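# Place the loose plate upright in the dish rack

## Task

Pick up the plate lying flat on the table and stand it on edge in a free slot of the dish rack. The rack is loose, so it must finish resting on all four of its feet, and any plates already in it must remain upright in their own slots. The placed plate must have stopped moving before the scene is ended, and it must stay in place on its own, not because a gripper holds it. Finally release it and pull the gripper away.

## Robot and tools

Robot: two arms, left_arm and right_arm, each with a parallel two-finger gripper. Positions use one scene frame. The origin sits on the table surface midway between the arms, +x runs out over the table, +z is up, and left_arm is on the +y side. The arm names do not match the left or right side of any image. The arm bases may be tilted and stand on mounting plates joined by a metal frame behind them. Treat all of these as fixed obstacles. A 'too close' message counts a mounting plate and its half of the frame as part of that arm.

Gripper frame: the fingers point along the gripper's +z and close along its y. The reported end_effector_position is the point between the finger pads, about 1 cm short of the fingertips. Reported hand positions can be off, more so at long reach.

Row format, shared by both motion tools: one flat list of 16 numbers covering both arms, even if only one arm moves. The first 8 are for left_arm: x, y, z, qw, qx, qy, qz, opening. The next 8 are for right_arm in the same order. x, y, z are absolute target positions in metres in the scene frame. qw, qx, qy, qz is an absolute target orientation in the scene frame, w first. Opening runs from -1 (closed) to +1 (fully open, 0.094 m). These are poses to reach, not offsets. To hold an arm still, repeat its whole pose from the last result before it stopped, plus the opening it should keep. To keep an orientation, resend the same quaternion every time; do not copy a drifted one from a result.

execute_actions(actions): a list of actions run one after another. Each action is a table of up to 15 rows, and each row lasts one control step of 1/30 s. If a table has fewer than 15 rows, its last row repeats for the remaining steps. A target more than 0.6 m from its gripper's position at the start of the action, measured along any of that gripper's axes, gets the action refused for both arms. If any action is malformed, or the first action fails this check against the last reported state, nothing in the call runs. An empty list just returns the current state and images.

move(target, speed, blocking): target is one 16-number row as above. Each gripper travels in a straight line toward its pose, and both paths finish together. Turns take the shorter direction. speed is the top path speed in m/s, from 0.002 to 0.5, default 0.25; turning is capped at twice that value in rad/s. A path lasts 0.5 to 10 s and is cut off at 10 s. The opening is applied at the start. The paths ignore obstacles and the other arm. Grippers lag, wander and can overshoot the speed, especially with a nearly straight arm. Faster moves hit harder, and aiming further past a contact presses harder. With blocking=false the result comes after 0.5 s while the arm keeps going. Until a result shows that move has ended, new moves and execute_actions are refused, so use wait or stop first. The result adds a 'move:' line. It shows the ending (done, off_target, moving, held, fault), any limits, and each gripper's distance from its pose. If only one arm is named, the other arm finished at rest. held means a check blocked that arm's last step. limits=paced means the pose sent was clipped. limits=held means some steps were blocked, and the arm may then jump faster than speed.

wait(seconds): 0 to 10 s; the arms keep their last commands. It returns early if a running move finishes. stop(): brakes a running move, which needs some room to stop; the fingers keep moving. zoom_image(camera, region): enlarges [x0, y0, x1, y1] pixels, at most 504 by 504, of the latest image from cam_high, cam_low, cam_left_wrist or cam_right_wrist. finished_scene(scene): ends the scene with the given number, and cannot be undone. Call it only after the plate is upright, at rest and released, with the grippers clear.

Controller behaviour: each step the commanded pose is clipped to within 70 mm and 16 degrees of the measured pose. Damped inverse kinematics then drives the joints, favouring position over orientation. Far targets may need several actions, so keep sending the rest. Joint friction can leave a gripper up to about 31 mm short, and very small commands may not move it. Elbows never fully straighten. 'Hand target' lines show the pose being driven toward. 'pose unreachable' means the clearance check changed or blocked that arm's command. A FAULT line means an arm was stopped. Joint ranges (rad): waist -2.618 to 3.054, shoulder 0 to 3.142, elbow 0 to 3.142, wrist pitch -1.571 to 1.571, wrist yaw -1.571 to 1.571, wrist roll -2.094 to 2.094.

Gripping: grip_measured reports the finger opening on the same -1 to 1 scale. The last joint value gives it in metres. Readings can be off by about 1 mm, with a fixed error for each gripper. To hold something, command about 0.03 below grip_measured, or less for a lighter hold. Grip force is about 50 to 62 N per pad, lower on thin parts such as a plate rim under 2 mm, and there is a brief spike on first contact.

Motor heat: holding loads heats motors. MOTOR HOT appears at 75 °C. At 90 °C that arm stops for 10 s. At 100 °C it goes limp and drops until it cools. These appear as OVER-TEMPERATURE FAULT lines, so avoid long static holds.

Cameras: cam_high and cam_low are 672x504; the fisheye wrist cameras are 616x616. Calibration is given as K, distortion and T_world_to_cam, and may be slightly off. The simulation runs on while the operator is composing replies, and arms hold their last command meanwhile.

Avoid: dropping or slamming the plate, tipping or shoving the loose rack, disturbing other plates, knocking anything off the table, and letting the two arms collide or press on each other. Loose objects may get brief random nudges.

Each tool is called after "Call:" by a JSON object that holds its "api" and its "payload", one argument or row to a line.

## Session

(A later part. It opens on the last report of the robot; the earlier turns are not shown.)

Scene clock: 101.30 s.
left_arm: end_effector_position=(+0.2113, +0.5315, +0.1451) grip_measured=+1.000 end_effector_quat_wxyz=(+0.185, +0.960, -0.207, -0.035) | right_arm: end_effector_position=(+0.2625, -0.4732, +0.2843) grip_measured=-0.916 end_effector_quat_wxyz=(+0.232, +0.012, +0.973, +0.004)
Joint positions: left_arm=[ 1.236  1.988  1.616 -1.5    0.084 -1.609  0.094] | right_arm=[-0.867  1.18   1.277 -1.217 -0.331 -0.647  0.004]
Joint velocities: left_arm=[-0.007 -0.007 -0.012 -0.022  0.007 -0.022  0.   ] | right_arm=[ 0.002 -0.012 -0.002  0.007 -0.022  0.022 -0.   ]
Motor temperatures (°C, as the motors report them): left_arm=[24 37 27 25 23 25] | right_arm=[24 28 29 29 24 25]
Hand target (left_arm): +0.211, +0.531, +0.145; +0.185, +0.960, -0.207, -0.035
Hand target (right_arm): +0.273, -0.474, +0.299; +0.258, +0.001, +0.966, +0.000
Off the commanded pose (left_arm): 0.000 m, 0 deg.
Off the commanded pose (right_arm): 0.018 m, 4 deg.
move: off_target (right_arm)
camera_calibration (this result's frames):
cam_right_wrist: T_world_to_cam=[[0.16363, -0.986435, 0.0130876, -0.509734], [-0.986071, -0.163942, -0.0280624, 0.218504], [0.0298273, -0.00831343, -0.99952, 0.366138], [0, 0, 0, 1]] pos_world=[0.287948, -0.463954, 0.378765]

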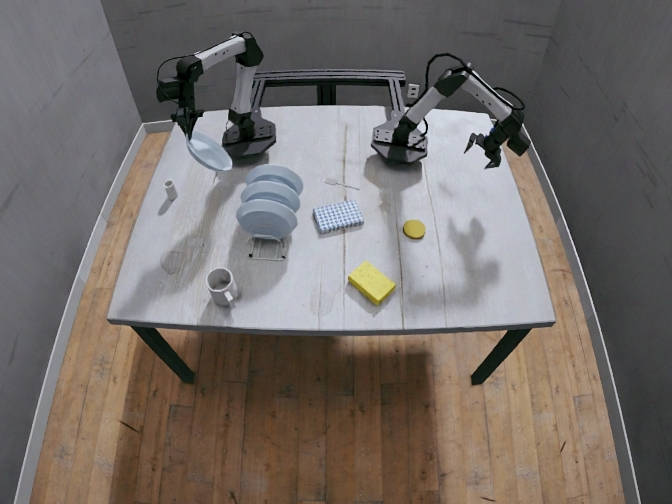

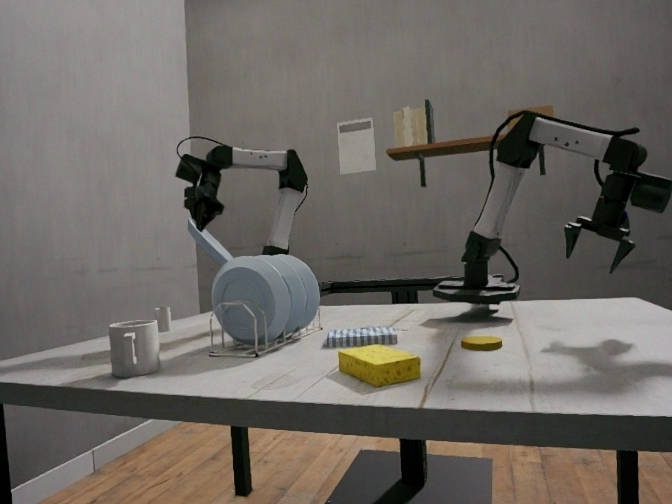

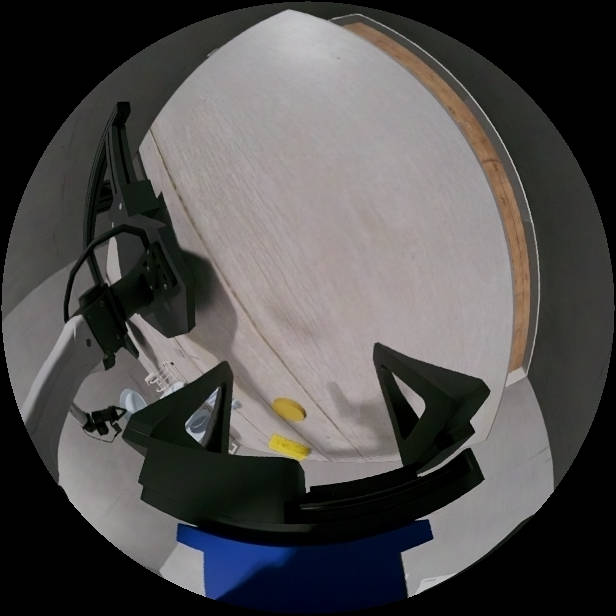

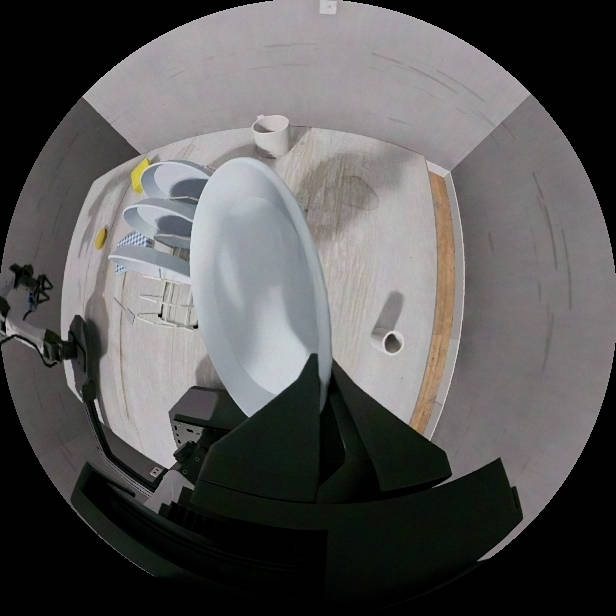

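Call:
{"api": "move", "payload": {
  "target": [0.2113,0.5315,0.1451,0.185,0.960,-0.207,-0.035,1,0.29,-0.35,0.36,0.2593,-0.6576,0.6576,-0.2593,-0.96],
  "speed": 0.25
}}

Scene clock: 114.33 s.
left_arm: end_effector_position=(+0.2113, +0.5315, +0.1451) grip_measured=+1.000 end_effector_quat_wxyz=(+0.185, +0.960, -0.207, -0.035) | right_arm: end_effector_position=(+0.2792, -0.3462, +0.3308) grip_measured=-0.916 end_effector_quat_wxyz=(+0.217, -0.673, +0.674, -0.214)
Joint positions: left_arm=[ 1.236  1.988  1.616 -1.5    0.084 -1.609  0.094] | right_arm=[-0.126  0.955  1.251 -1.164  0.034 -1.592  0.004]
Joint velocities: left_arm=[ 0.002 -0.022 -0.017 -0.007 -0.007 -0.007  0.   ] | right_arm=[ 0.007  0.017  0.012 -0.066  0.007  0.007 -0.   ]
Motor temperatures (°C, as the motors report them): left_arm=[24 37 27 25 23 25] | right_arm=[24 27 30 29 24 25]
Hand target (left_arm): +0.211, +0.531, +0.145; +0.185, +0.960, -0.207, -0.035
Hand target (right_arm): +0.289, -0.347, +0.360; -0.254, +0.661, -0.657, +0.258
Off the commanded pose (left_arm): 0.000 m, 0 deg.
Off the commanded pose (right_arm): 0.031 m, 8 deg.
move: off_target (right_arm)
camera_calibration (this result's frames):
cam_right_wrist: T_world_to_cam=[[0.834976, 0.173471, 0.522229, -0.342081], [-0.0935451, -0.890456, 0.445352, -0.400213], [0.542277, -0.42071, -0.727282, 0.0373102], [0, 0, 0, 1]] pos_world=[0.227959, -0.281334, 0.384015]

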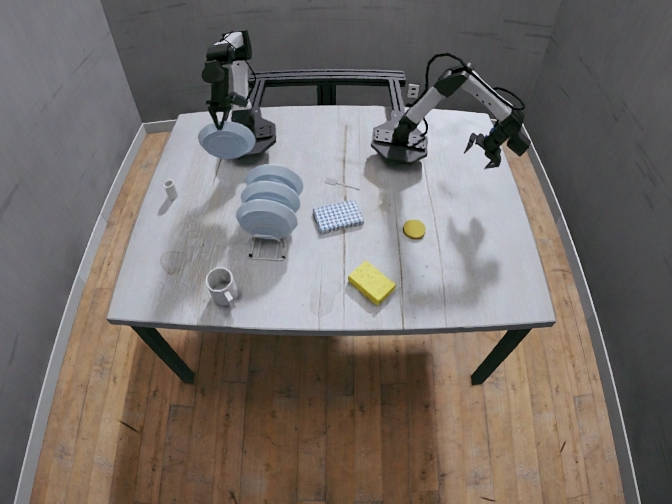

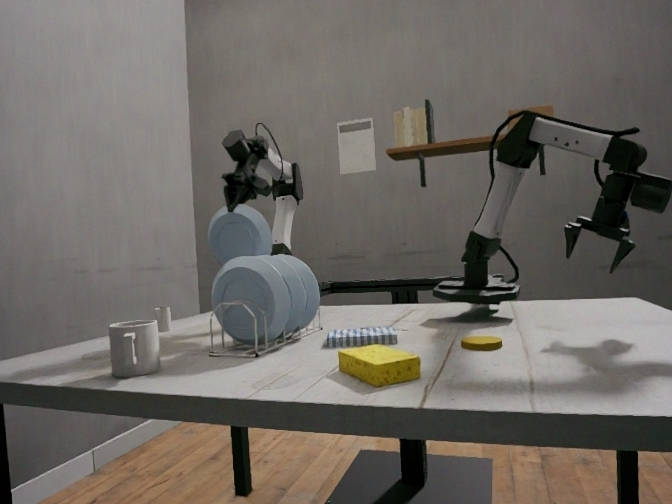

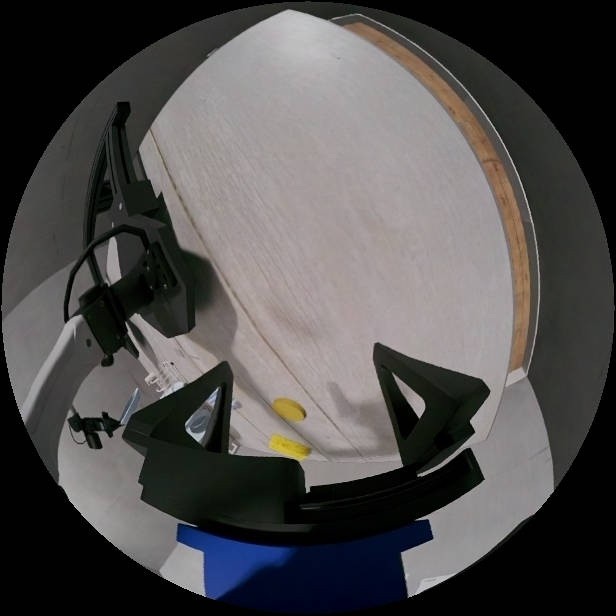

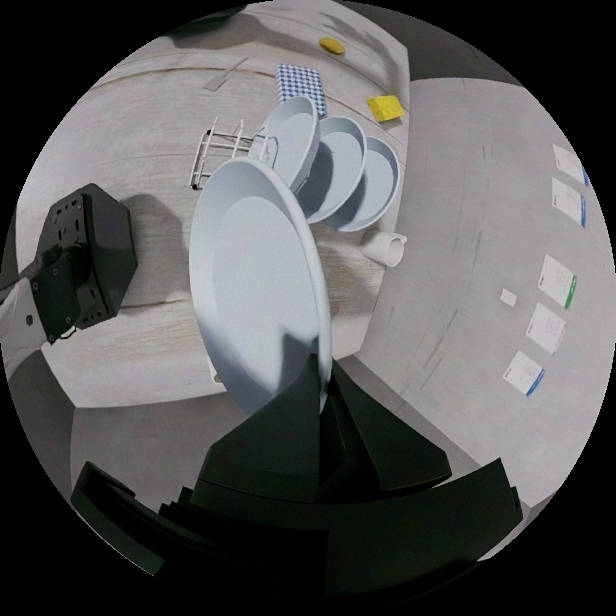

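Call:
{"api": "zoom_image", "payload": {
  "camera": "cam_left_wrist",
  "region": [60, 340, 220, 460]
}}

Region (60, 340, 220, 460) of cam_left_wrist's 616x616 image, scaled by 3.150, with more detail than that image has; it fills the top 378 rows of this view, and the rest is white.

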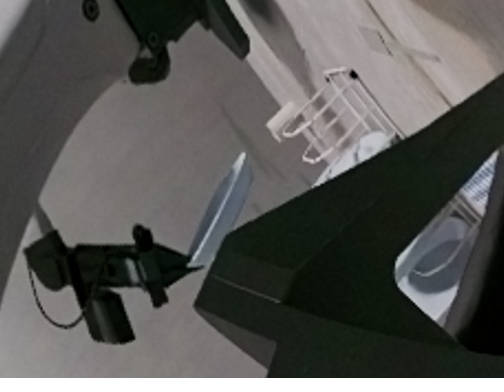

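Call:
{"api": "move", "payload": {
  "target": [0.28,0.10,0.20,0.6124,0.3536,0.6124,-0.3536,-1,0.25,-0.29,0.37,0.3265,-0.6272,0.6272,-0.3265,-0.96],
  "speed": 0.35
}}

Scene clock: 134.23 s.
left_arm: end_effector_position=(+0.2617, +0.2339, +0.1866) grip_measured=-0.993 end_effector_quat_wxyz=(+0.611, +0.782, +0.111, +0.060) | right_arm: end_effector_position=(+0.2429, -0.2858, +0.3573) grip_measured=-0.917 end_effector_quat_wxyz=(-0.293, +0.656, -0.621, +0.314)
Joint positions: left_arm=[ 0.809  1.759  0.814 -1.572  1.099 -2.09   0.   ] | right_arm=[ 0.645  0.763  1.131 -1.151  0.643 -1.147  0.004]
Joint velocities: left_arm=[-0.012  0.012  0.012 -0.066 -0.066  0.007 -0.001] | right_arm=[-0.012 -0.022 -0.002 -0.066 -0.022 -0.007  0.   ]
Motor temperatures (°C, as the motors report them): left_arm=[24 37 27 25 23 25] | right_arm=[24 27 31 31 24 25]
Hand target (left_arm): +0.258, +0.229, +0.185; +0.618, +0.775, +0.119, +0.048
Hand target (right_arm): +0.248, -0.287, +0.370; -0.322, +0.630, -0.626, +0.328
Off the commanded pose (left_arm): 0.136 m, 92 deg; position and orientation clipped at the last step of the last action.
Off the commanded pose (right_arm): 0.015 m, 5 deg.
move: held (left_arm), off_target (right_arm); limits=paced,held; held on 44 of 122 steps (left_arm), including the last (left_arm)
pose unreachable (left arm): on one or more control steps of this call, first in action 0 (counted from 0), this arm could not follow its commanded pose, so it was not sent that pose on those steps. On the call's last step it was still not sent that pose. It may still have moved: this result reports where it is.
cause: the commanded pose would bring two parts of the arm too close to each other (its upper arm (the part past joint 2) and its wrist camera, with joints 3 (elbow) to 6 (wrist roll) between them).
camera_calibration (this result's frames):
cam_left_wrist: T_world_to_cam=[[-0.0169586, 0.312772, -0.949677, 0.10328], [0.754232, 0.627539, 0.193209, -0.343848], [0.656389, -0.713, -0.246545, 0.15483], [0, 0, 0, 1]] pos_world=[0.159464, 0.293869, 0.20269]
cam_right_wrist: T_world_to_cam=[[0.660838, 0.231745, 0.713854, -0.345572], [-0.180348, -0.874235, 0.450764, -0.337833], [0.728538, -0.426624, -0.535933, -0.0136665], [0, 0, 0, 1]] pos_world=[0.177396, -0.221091, 0.391647]

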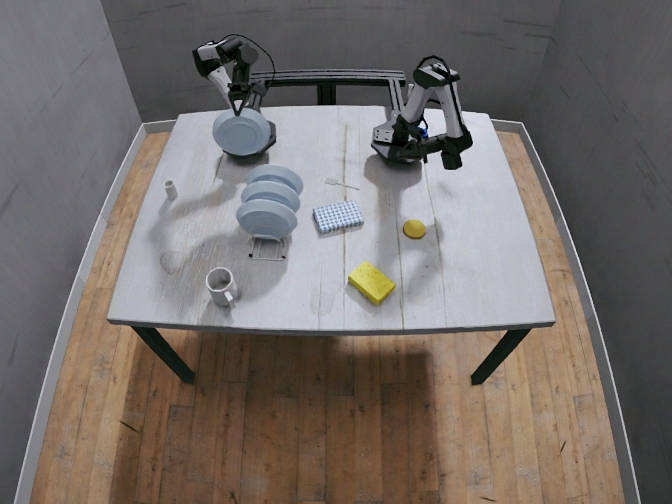

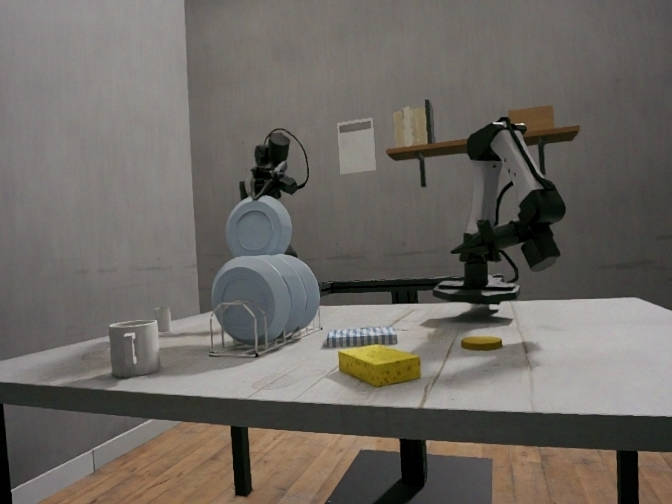

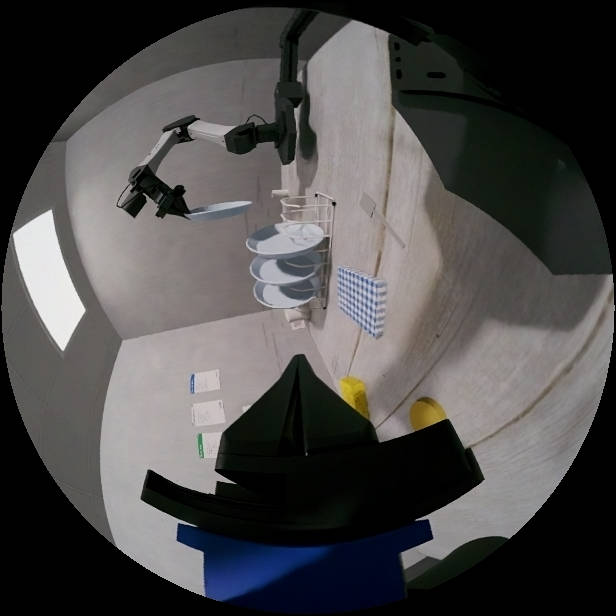

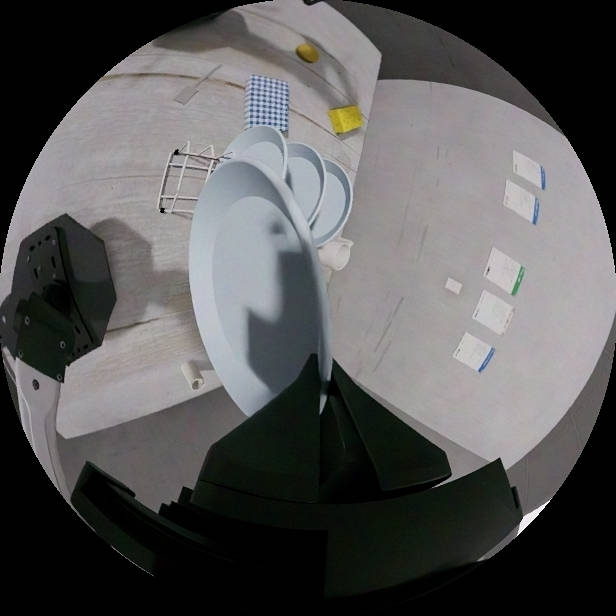

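Call:
{"api": "zoom_image", "payload": {
  "camera": "cam_left_wrist",
  "region": [160, 150, 360, 300]
}}

Region (160, 150, 360, 300) of cam_left_wrist's 616x616 image, scaled by 2.520, with more detail than that image has; it fills the top 378 rows of this view, and the rest is white.

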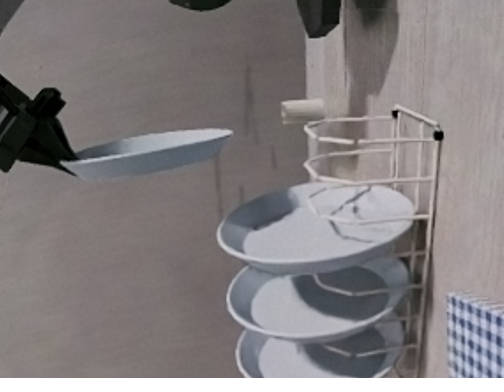

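Call:
{"api": "move", "payload": {
  "target": [0.2617,0.2339,0.1866,0.611,0.782,0.111,0.060,-1,0.247,-0.198,0.33,0.3265,-0.6272,0.6272,-0.3265,-0.96],
  "speed": 0.15
}}

Call:
{"api": "zoom_image", "payload": {
  "camera": "cam_left_wrist",
  "region": [160, 150, 360, 300]
}}

Scene clock: 147.80 s.
left_arm: end_effector_position=(+0.2617, +0.2339, +0.1866) grip_measured=-0.993 end_effector_quat_wxyz=(+0.611, +0.782, +0.111, +0.060) | right_arm: end_effector_position=(+0.2373, -0.2012, +0.3193) grip_measured=-0.917 end_effector_quat_wxyz=(-0.303, +0.650, -0.623, +0.313)
Joint positions: left_arm=[ 0.809  1.759  0.814 -1.572  1.099 -2.09   0.   ] | right_arm=[ 1.046  1.004  1.057 -1.126  0.89  -0.7    0.004]
Joint velocities: left_arm=[ 0.007 -0.002 -0.002 -0.11  -0.007 -0.007 -0.   ] | right_arm=[ 0.007  0.007  0.017 -0.037 -0.007 -0.022  0.   ]
Motor temperatures (°C, as the motors report them): left_arm=[24 35 27 26 23 25] | right_arm=[24 26 31 32 24 25]
Hand target (left_arm): +0.262, +0.234, +0.187; +0.611, +0.782, +0.111, +0.060
Hand target (right_arm): +0.244, -0.199, +0.329; -0.324, +0.628, -0.628, +0.328
Off the commanded pose (left_arm): 0.000 m, 0 deg.
Off the commanded pose (right_arm): 0.015 m, 4 deg.
joint sent to its limit (left arm) — the command would take joint 4 (wrist pitch) past its lower limit, so that joint was sent only as far as its limit.
move: off_target (right_arm)
camera_calibration (this result's frames):
cam_left_wrist: T_world_to_cam=[[-0.0169586, 0.312772, -0.949677, 0.10328], [0.754232, 0.627539, 0.193209, -0.343848], [0.656389, -0.713, -0.246545, 0.15483], [0, 0, 0, 1]] pos_world=[0.159464, 0.293869, 0.20269]
cam_right_wrist: T_world_to_cam=[[0.65171, 0.215994, 0.727063, -0.339633], [-0.189197, -0.881996, 0.43161, -0.241101], [0.734492, -0.418843, -0.53394, 0.00572037], [0, 0, 0, 1]] pos_world=[0.171525, -0.136895, 0.35405]

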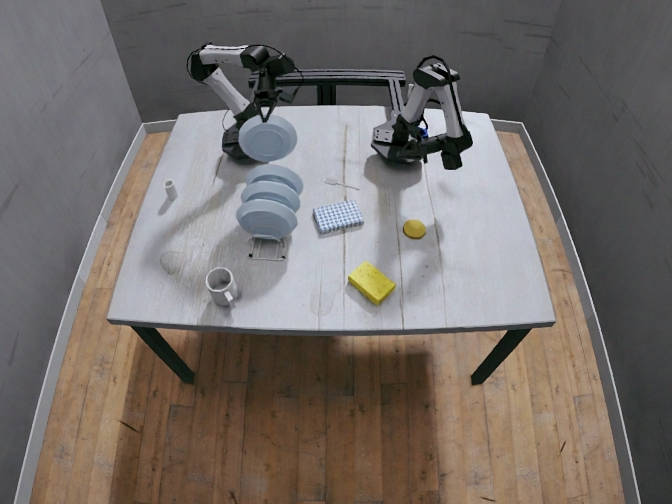

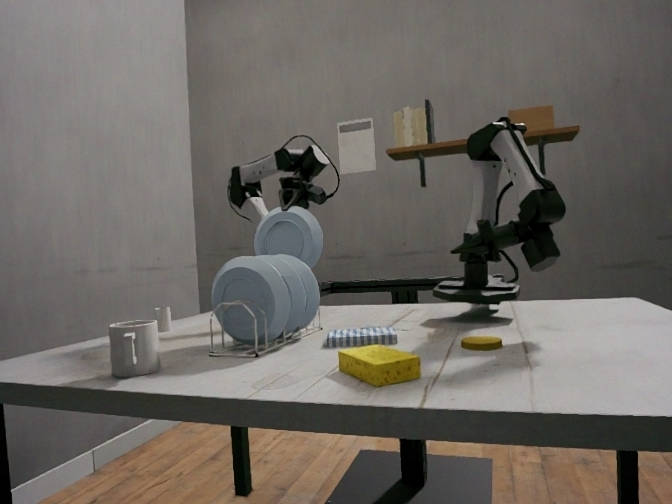

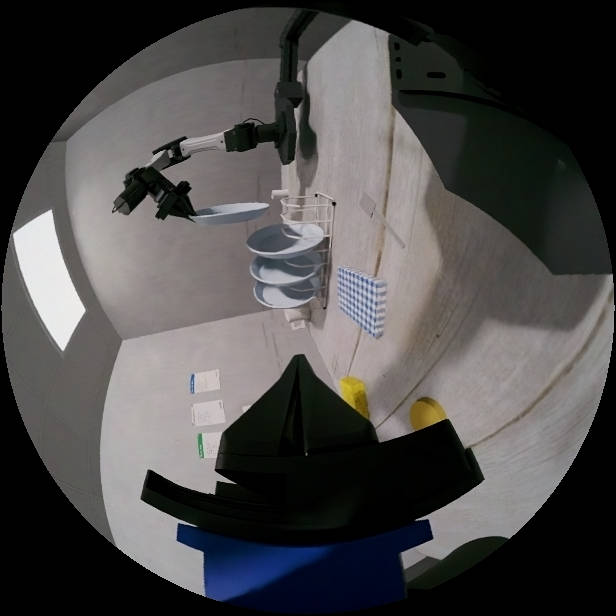

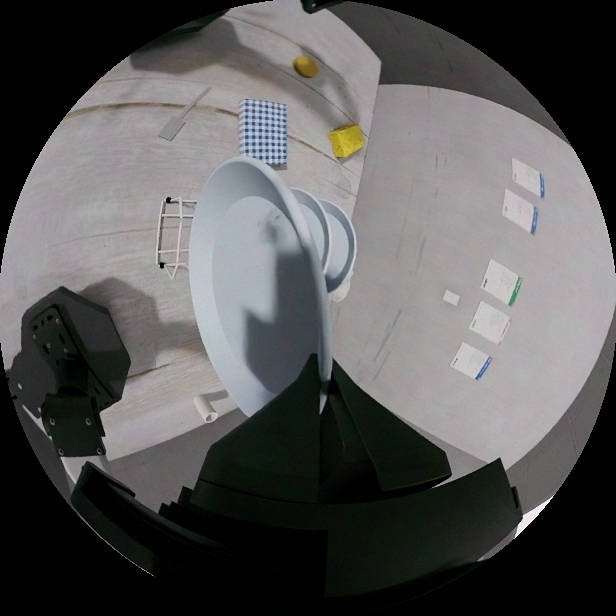

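Region (160, 150, 360, 300) of cam_left_wrist's 616x616 image, scaled by 2.520, with more detail than that image has; it fills the top 378 rows of this view, and the rest is white.

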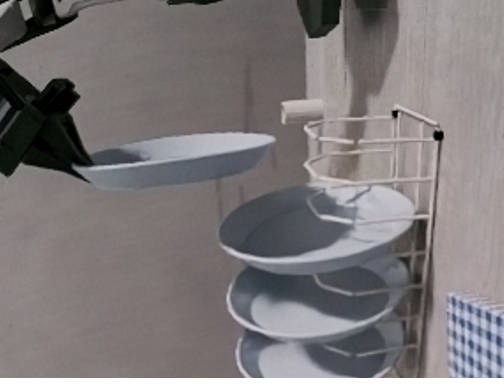

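Call:
{"api": "move", "payload": {
  "target": [0.2617,0.2339,0.1866,0.611,0.782,0.111,0.060,-1,0.247,-0.188,0.265,0.3265,-0.6272,0.6272,-0.3265,-0.96],
  "speed": 0.06
}}

Call:
{"api": "zoom_image", "payload": {
  "camera": "cam_left_wrist",
  "region": [160, 150, 360, 300]
}}

Scene clock: 152.50 s.
left_arm: end_effector_position=(+0.2617, +0.2339, +0.1866) grip_measured=-0.993 end_effector_quat_wxyz=(+0.611, +0.782, +0.111, +0.060) | right_arm: end_effector_position=(+0.2360, -0.1925, +0.2732) grip_measured=-0.872 end_effector_quat_wxyz=(-0.303, +0.659, -0.611, +0.316)
Joint positions: left_arm=[ 0.809  1.759  0.814 -1.572  1.099 -2.09   0.   ] | right_arm=[ 1.046  0.981  0.854 -0.928  0.889 -0.743  0.006]
Joint velocities: left_arm=[-0.002 -0.007 -0.002  0.022  0.037 -0.037  0.   ] | right_arm=[ 0.007  0.007 -0.012 -0.051 -0.11  -0.139 -0.   ]
Motor temperatures (°C, as the motors report them): left_arm=[24 34 26 26 23 25] | right_arm=[24 26 31 32 24 25]
Hand target (left_arm): +0.262, +0.234, +0.187; +0.611, +0.782, +0.111, +0.060
Hand target (right_arm): +0.245, -0.191, +0.265; -0.322, +0.628, -0.629, +0.326
Off the commanded pose (left_arm): 0.000 m, 0 deg.
Off the commanded pose (right_arm): 0.014 m, 5 deg.
joint sent to its limit (left arm) — the command would take joint 4 (wrist pitch) past its lower limit, so that joint was sent only as far as its limit.
move: off_target (right_arm)
camera_calibration (this result's frames):
cam_left_wrist: T_world_to_cam=[[-0.0169586, 0.312772, -0.949677, 0.10328], [0.754232, 0.627539, 0.193209, -0.343848], [0.656389, -0.713, -0.246545, 0.15483], [0, 0, 0, 1]] pos_world=[0.159464, 0.293869, 0.20269]
cam_right_wrist: T_world_to_cam=[[0.641204, 0.244844, 0.727261, -0.299194], [-0.169483, -0.879141, 0.445405, -0.221642], [0.74842, -0.408854, -0.522212, -0.0189505], [0, 0, 0, 1]] pos_world=[0.168463, -0.129347, 0.306417]

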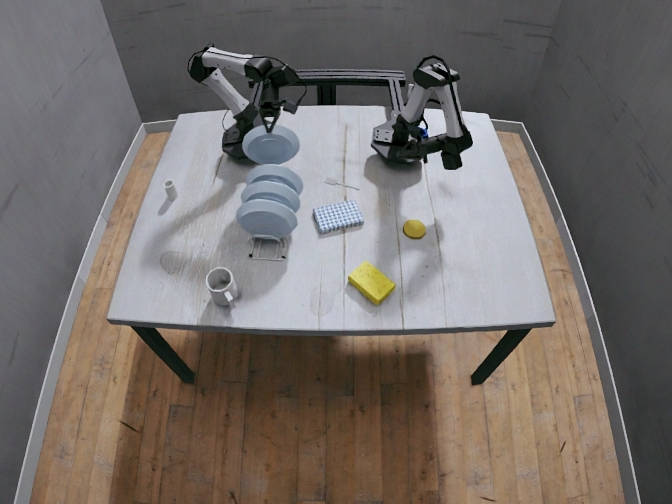

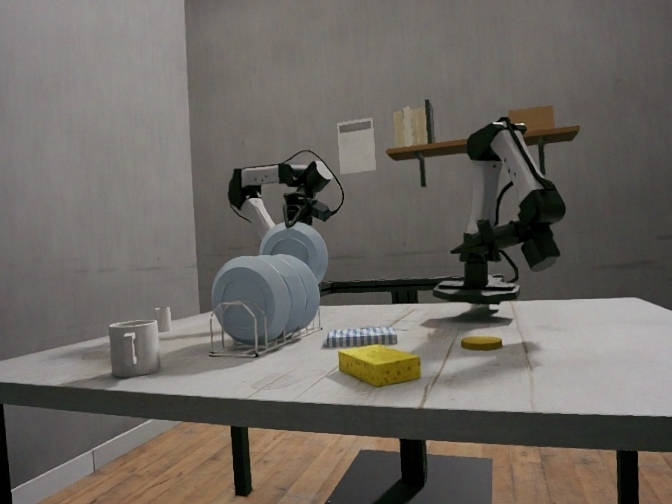

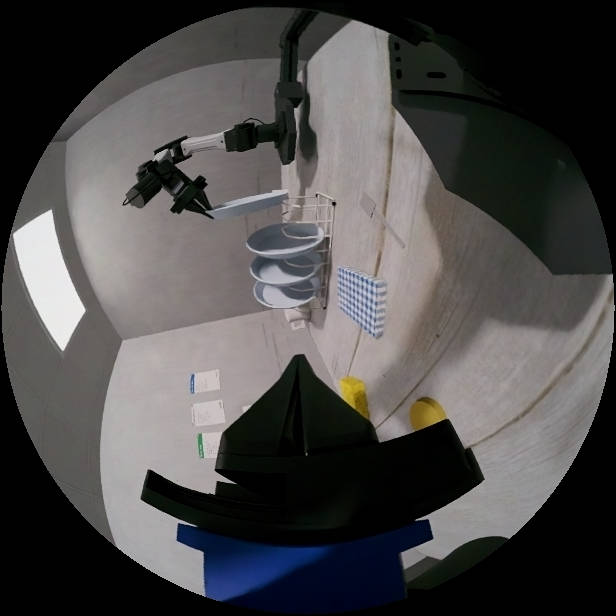

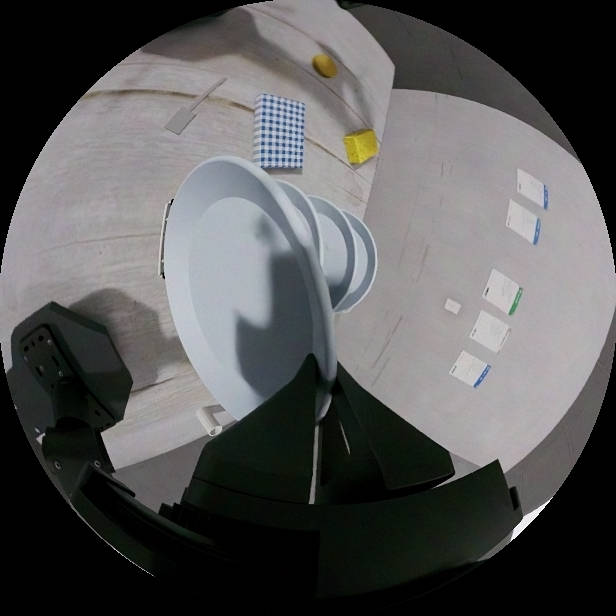

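Region (160, 150, 360, 300) of cam_left_wrist's 616x616 image, scaled by 2.520, with more detail than that image has; it fills the top 378 rows of this view, and the rest is white.

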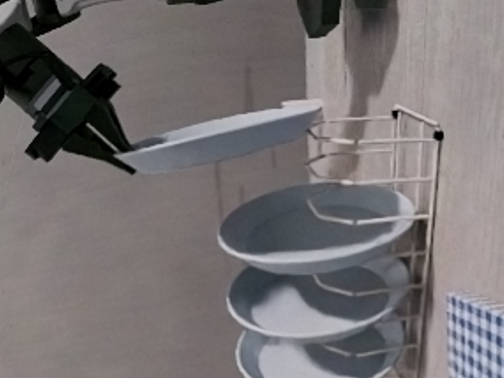

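Call:
{"api": "move", "payload": {
  "target": [0.2617,0.2339,0.1866,0.611,0.782,0.111,0.060,-1,0.247,-0.188,0.325,0.3265,-0.6272,0.6272,-0.3265,-0.96],
  "speed": 0.08
}}

Call:
{"api": "move", "payload": {
  "target": [0.2617,0.2339,0.1866,0.611,0.782,0.111,0.060,-1,0.262,-0.188,0.31,0.3265,-0.6272,0.6272,-0.3265,-0.96],
  "speed": 0.05
}}

Call:
{"api": "zoom_image", "payload": {
  "camera": "cam_left_wrist",
  "region": [160, 150, 360, 300]
}}

Scene clock: 155.97 s.
left_arm: end_effector_position=(+0.2617, +0.2339, +0.1866) grip_measured=-0.993 end_effector_quat_wxyz=(+0.611, +0.782, +0.111, +0.060) | right_arm: end_effector_position=(+0.2386, -0.1887, +0.3066) grip_measured=-0.913 end_effector_quat_wxyz=(-0.303, +0.652, -0.621, +0.312)
Joint positions: left_arm=[ 0.809  1.759  0.814 -1.572  1.099 -2.09   0.   ] | right_arm=[ 1.058  1.037  1.02  -1.065  0.892 -0.692  0.004]
Joint velocities: left_arm=[-0.022  0.002 -0.017 -0.007  0.066 -0.022 -0.001] | right_arm=[ 0.012  0.017 -0.012 -0.066  0.037  0.037 -0.   ]
Motor temperatures (°C, as the motors report them): left_arm=[24 34 26 27 23 25] | right_arm=[24 26 31 32 24 25]
Hand target (left_arm): +0.262, +0.234, +0.187; +0.611, +0.782, +0.111, +0.060
Hand target (right_arm): +0.246, -0.188, +0.325; -0.326, +0.627, -0.627, +0.326
Off the commanded pose (left_arm): 0.000 m, 0 deg.
Off the commanded pose (right_arm): 0.020 m, 4 deg.
joint sent to its limit (left arm) — the command would take joint 4 (wrist pitch) past its lower limit, so that joint was sent only as far as its limit.
move: off_target (right_arm)
camera_calibration (this result's frames):
cam_left_wrist: T_world_to_cam=[[-0.0169586, 0.312772, -0.949677, 0.10328], [0.754232, 0.627539, 0.193209, -0.343848], [0.656389, -0.713, -0.246545, 0.15483], [0, 0, 0, 1]] pos_world=[0.159464, 0.293869, 0.20269]
cam_right_wrist: T_world_to_cam=[[0.651176, 0.22137, 0.725924, -0.332461], [-0.183119, -0.882422, 0.433357, -0.226364], [0.736504, -0.415122, -0.534075, 0.00339455], [0, 0, 0, 1]] pos_world=[0.172539, -0.124743, 0.341251]

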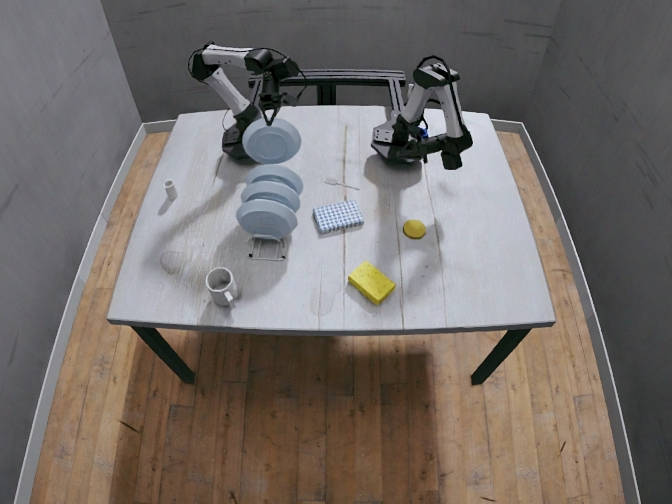

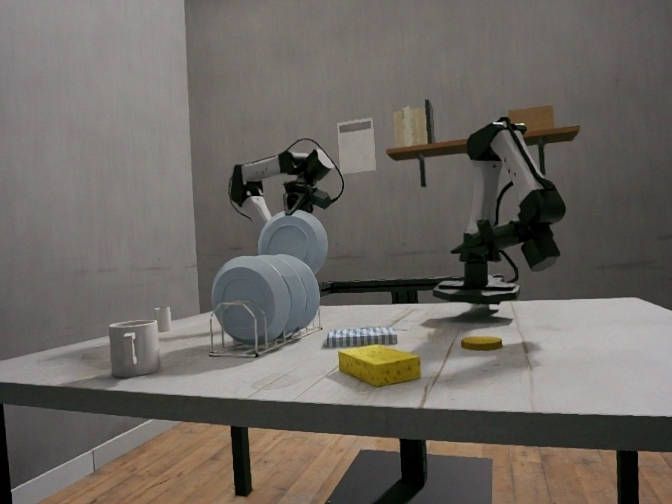

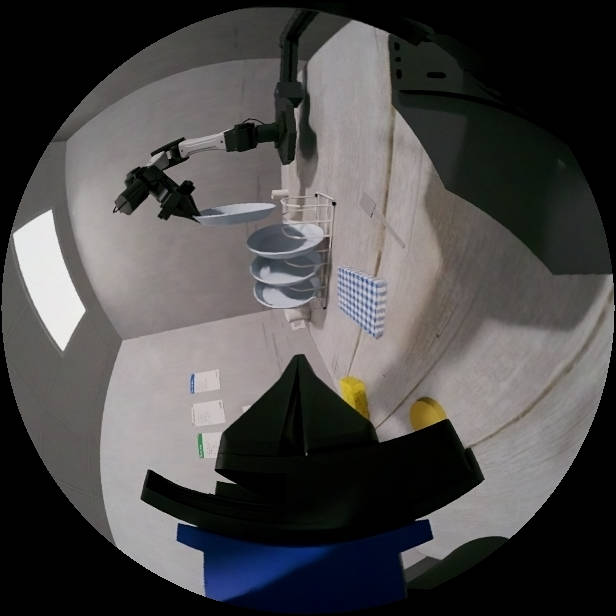

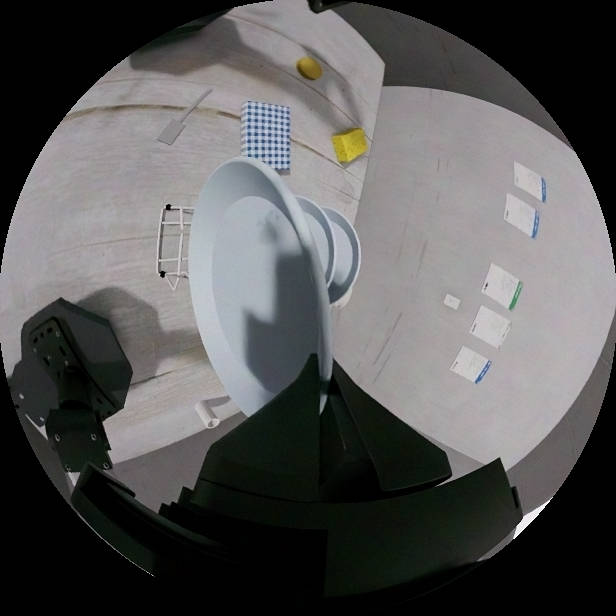

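Scene clock: 157.17 s.
left_arm: end_effector_position=(+0.2617, +0.2339, +0.1866) grip_measured=-0.993 end_effector_quat_wxyz=(+0.611, +0.782, +0.111, +0.060) | right_arm: end_effector_position=(+0.2551, -0.1881, +0.3007) grip_measured=-0.913 end_effector_quat_wxyz=(-0.306, +0.647, -0.623, +0.316)
Joint positions: left_arm=[ 0.809  1.759  0.814 -1.572  1.099 -2.09   0.   ] | right_arm=[ 0.977  1.037  0.981 -0.937  0.863 -0.796  0.004]
Joint velocities: left_arm=[-0.007 -0.012  0.002 -0.007  0.007 -0.022 -0.   ] | right_arm=[-0.017 -0.012 -0.007 -0.007  0.007 -0.037 -0.   ]
Motor temperatures (°C, as the motors report them): left_arm=[24 34 26 27 23 25] | right_arm=[24 26 31 32 24 25]
Hand target (left_arm): +0.262, +0.234, +0.187; +0.611, +0.782, +0.111, +0.060
Hand target (right_arm): +0.262, -0.188, +0.310; -0.326, +0.627, -0.628, +0.326
Off the commanded pose (left_arm): 0.000 m, 0 deg.
Off the commanded pose (right_arm): 0.012 m, 3 deg.
joint sent to its limit (left arm) — the command would take joint 4 (wrist pitch) past its lower limit, so that joint was sent only as far as its limit.
move: off_target (right_arm)
camera_calibration (this result's frames):
cam_left_wrist: T_world_to_cam=[[-0.0169586, 0.312772, -0.949677, 0.10328], [0.754232, 0.627539, 0.193209, -0.343848], [0.656389, -0.713, -0.246545, 0.15483], [0, 0, 0, 1]] pos_world=[0.159464, 0.293869, 0.20269]
cam_right_wrist: T_world_to_cam=[[0.644838, 0.212358, 0.734226, -0.341586], [-0.197027, -0.881977, 0.428131, -0.215069], [0.738488, -0.420738, -0.526893, -0.0153344], [0, 0, 0, 1]] pos_world=[0.189218, -0.123599, 0.3348]

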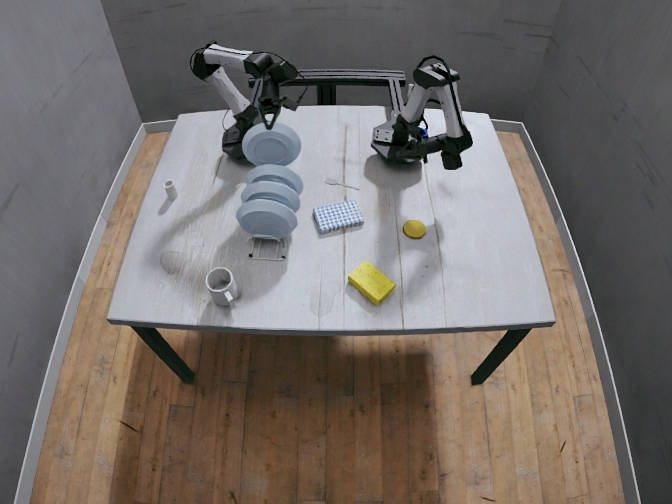

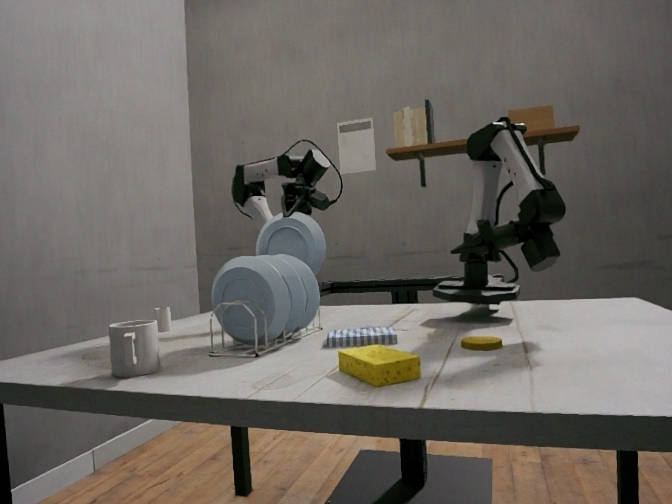

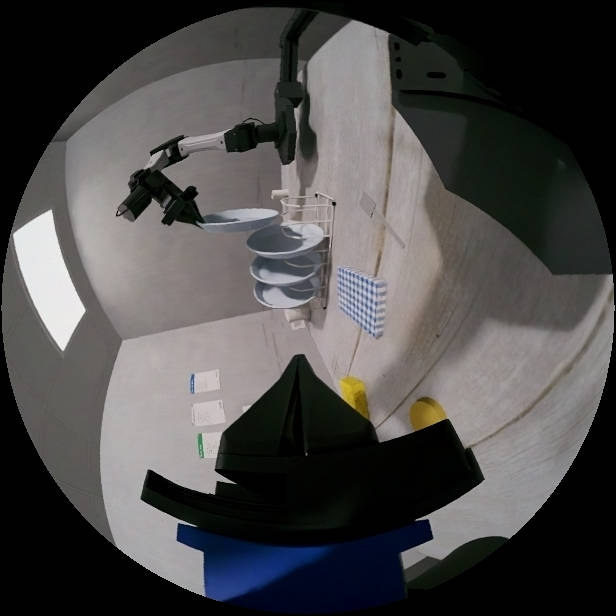

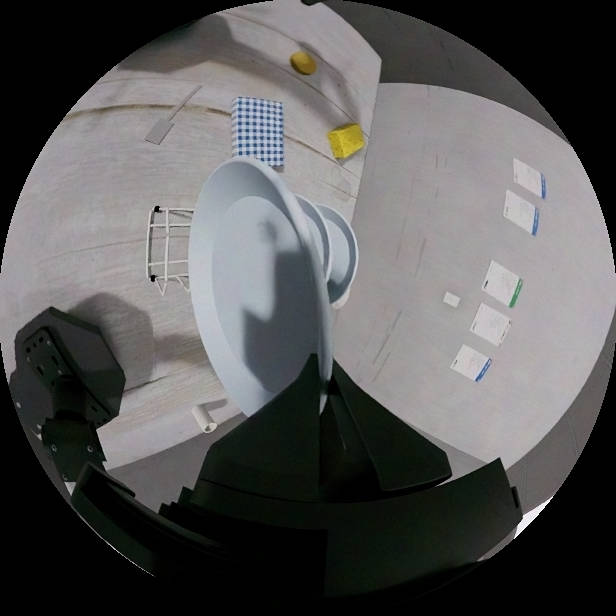

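Region (160, 150, 360, 300) of cam_left_wrist's 616x616 image, scaled by 2.520, with more detail than that image has; it fills the top 378 rows of this view, and the rest is white.

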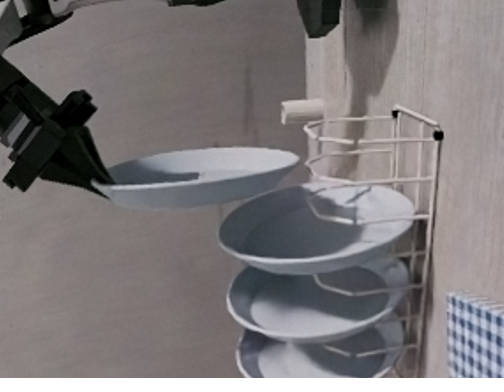

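Call:
{"api": "move", "payload": {
  "target": [0.2617,0.2339,0.1866,0.611,0.782,0.111,0.060,-1,0.255,-0.188,0.292,0.3265,-0.6272,0.6272,-0.3265,-0.96],
  "speed": 0.025
}}

Call:
{"api": "zoom_image", "payload": {
  "camera": "cam_left_wrist",
  "region": [160, 150, 360, 300]
}}

Scene clock: 160.70 s.
left_arm: end_effector_position=(+0.2617, +0.2339, +0.1866) grip_measured=-0.993 end_effector_quat_wxyz=(+0.611, +0.782, +0.111, +0.060) | right_arm: end_effector_position=(+0.2491, -0.1884, +0.2769) grip_measured=-0.913 end_effector_quat_wxyz=(-0.292, +0.655, -0.621, +0.315)
Joint positions: left_arm=[ 0.809  1.759  0.814 -1.572  1.099 -2.09   0.   ] | right_arm=[ 0.987  1.037  0.904 -0.908  0.859 -0.775  0.004]
Joint velocities: left_arm=[-0.007  0.012  0.022  0.007 -0.022  0.007 -0.   ] | right_arm=[-0.007 -0.027 -0.002  0.051  0.081 -0.007  0.001]
Motor temperatures (°C, as the motors report them): left_arm=[24 33 26 27 23 25] | right_arm=[24 26 31 32 24 25]
Hand target (left_arm): +0.262, +0.234, +0.187; +0.611, +0.782, +0.111, +0.060
Hand target (right_arm): +0.254, -0.189, +0.292; -0.325, +0.627, -0.628, +0.326
Off the commanded pose (left_arm): 0.000 m, 0 deg.
Off the commanded pose (right_arm): 0.016 m, 5 deg.
joint sent to its limit (left arm) — the command would take joint 4 (wrist pitch) past its lower limit, so that joint was sent only as far as its limit.
move: off_target (right_arm)
camera_calibration (this result's frames):
cam_left_wrist: T_world_to_cam=[[-0.0169586, 0.312772, -0.949677, 0.10328], [0.754232, 0.627539, 0.193209, -0.343848], [0.656389, -0.713, -0.246545, 0.15483], [0, 0, 0, 1]] pos_world=[0.159464, 0.293869, 0.20269]
cam_right_wrist: T_world_to_cam=[[0.660976, 0.232141, 0.713597, -0.314746], [-0.18288, -0.872443, 0.453209, -0.215074], [0.727781, -0.430064, -0.53421, -0.0206568], [0, 0, 0, 1]] pos_world=[0.183741, -0.123458, 0.311041]

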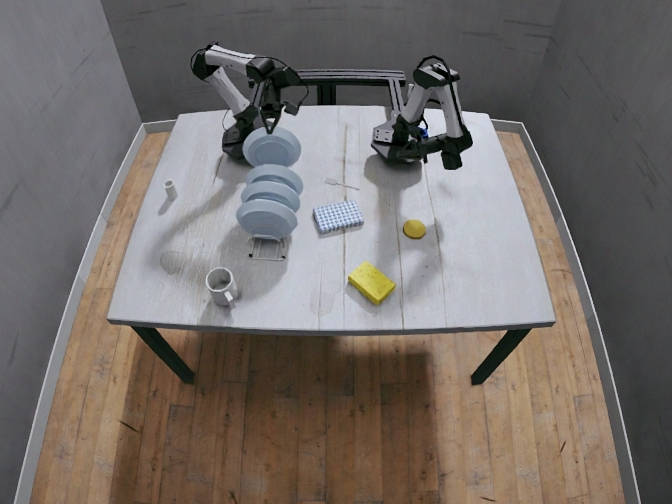

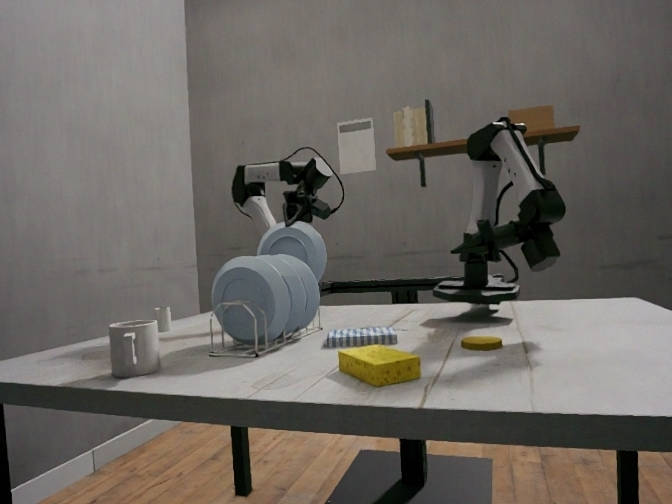

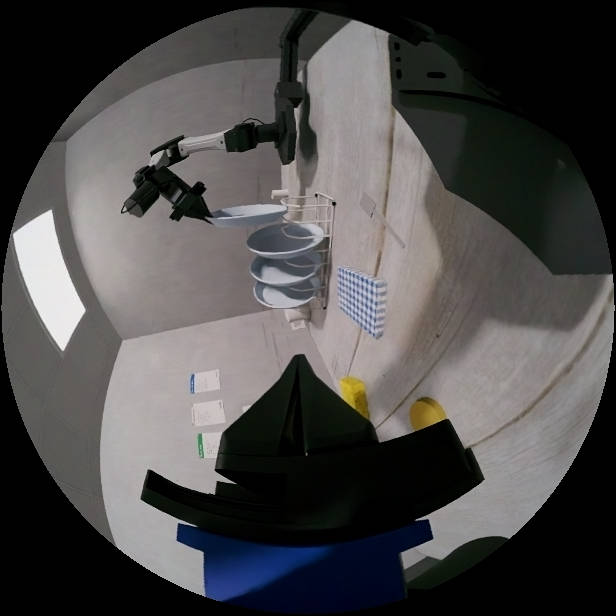

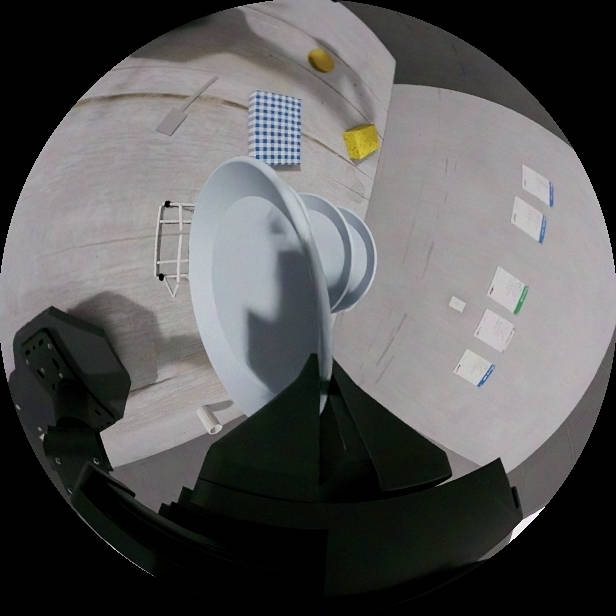

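Region (160, 150, 360, 300) of cam_left_wrist's 616x616 image, scaled by 2.520, with more detail than that image has; it fills the top 378 rows of this view, and the rest is white.

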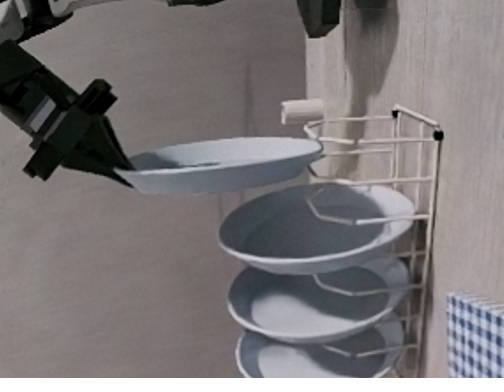

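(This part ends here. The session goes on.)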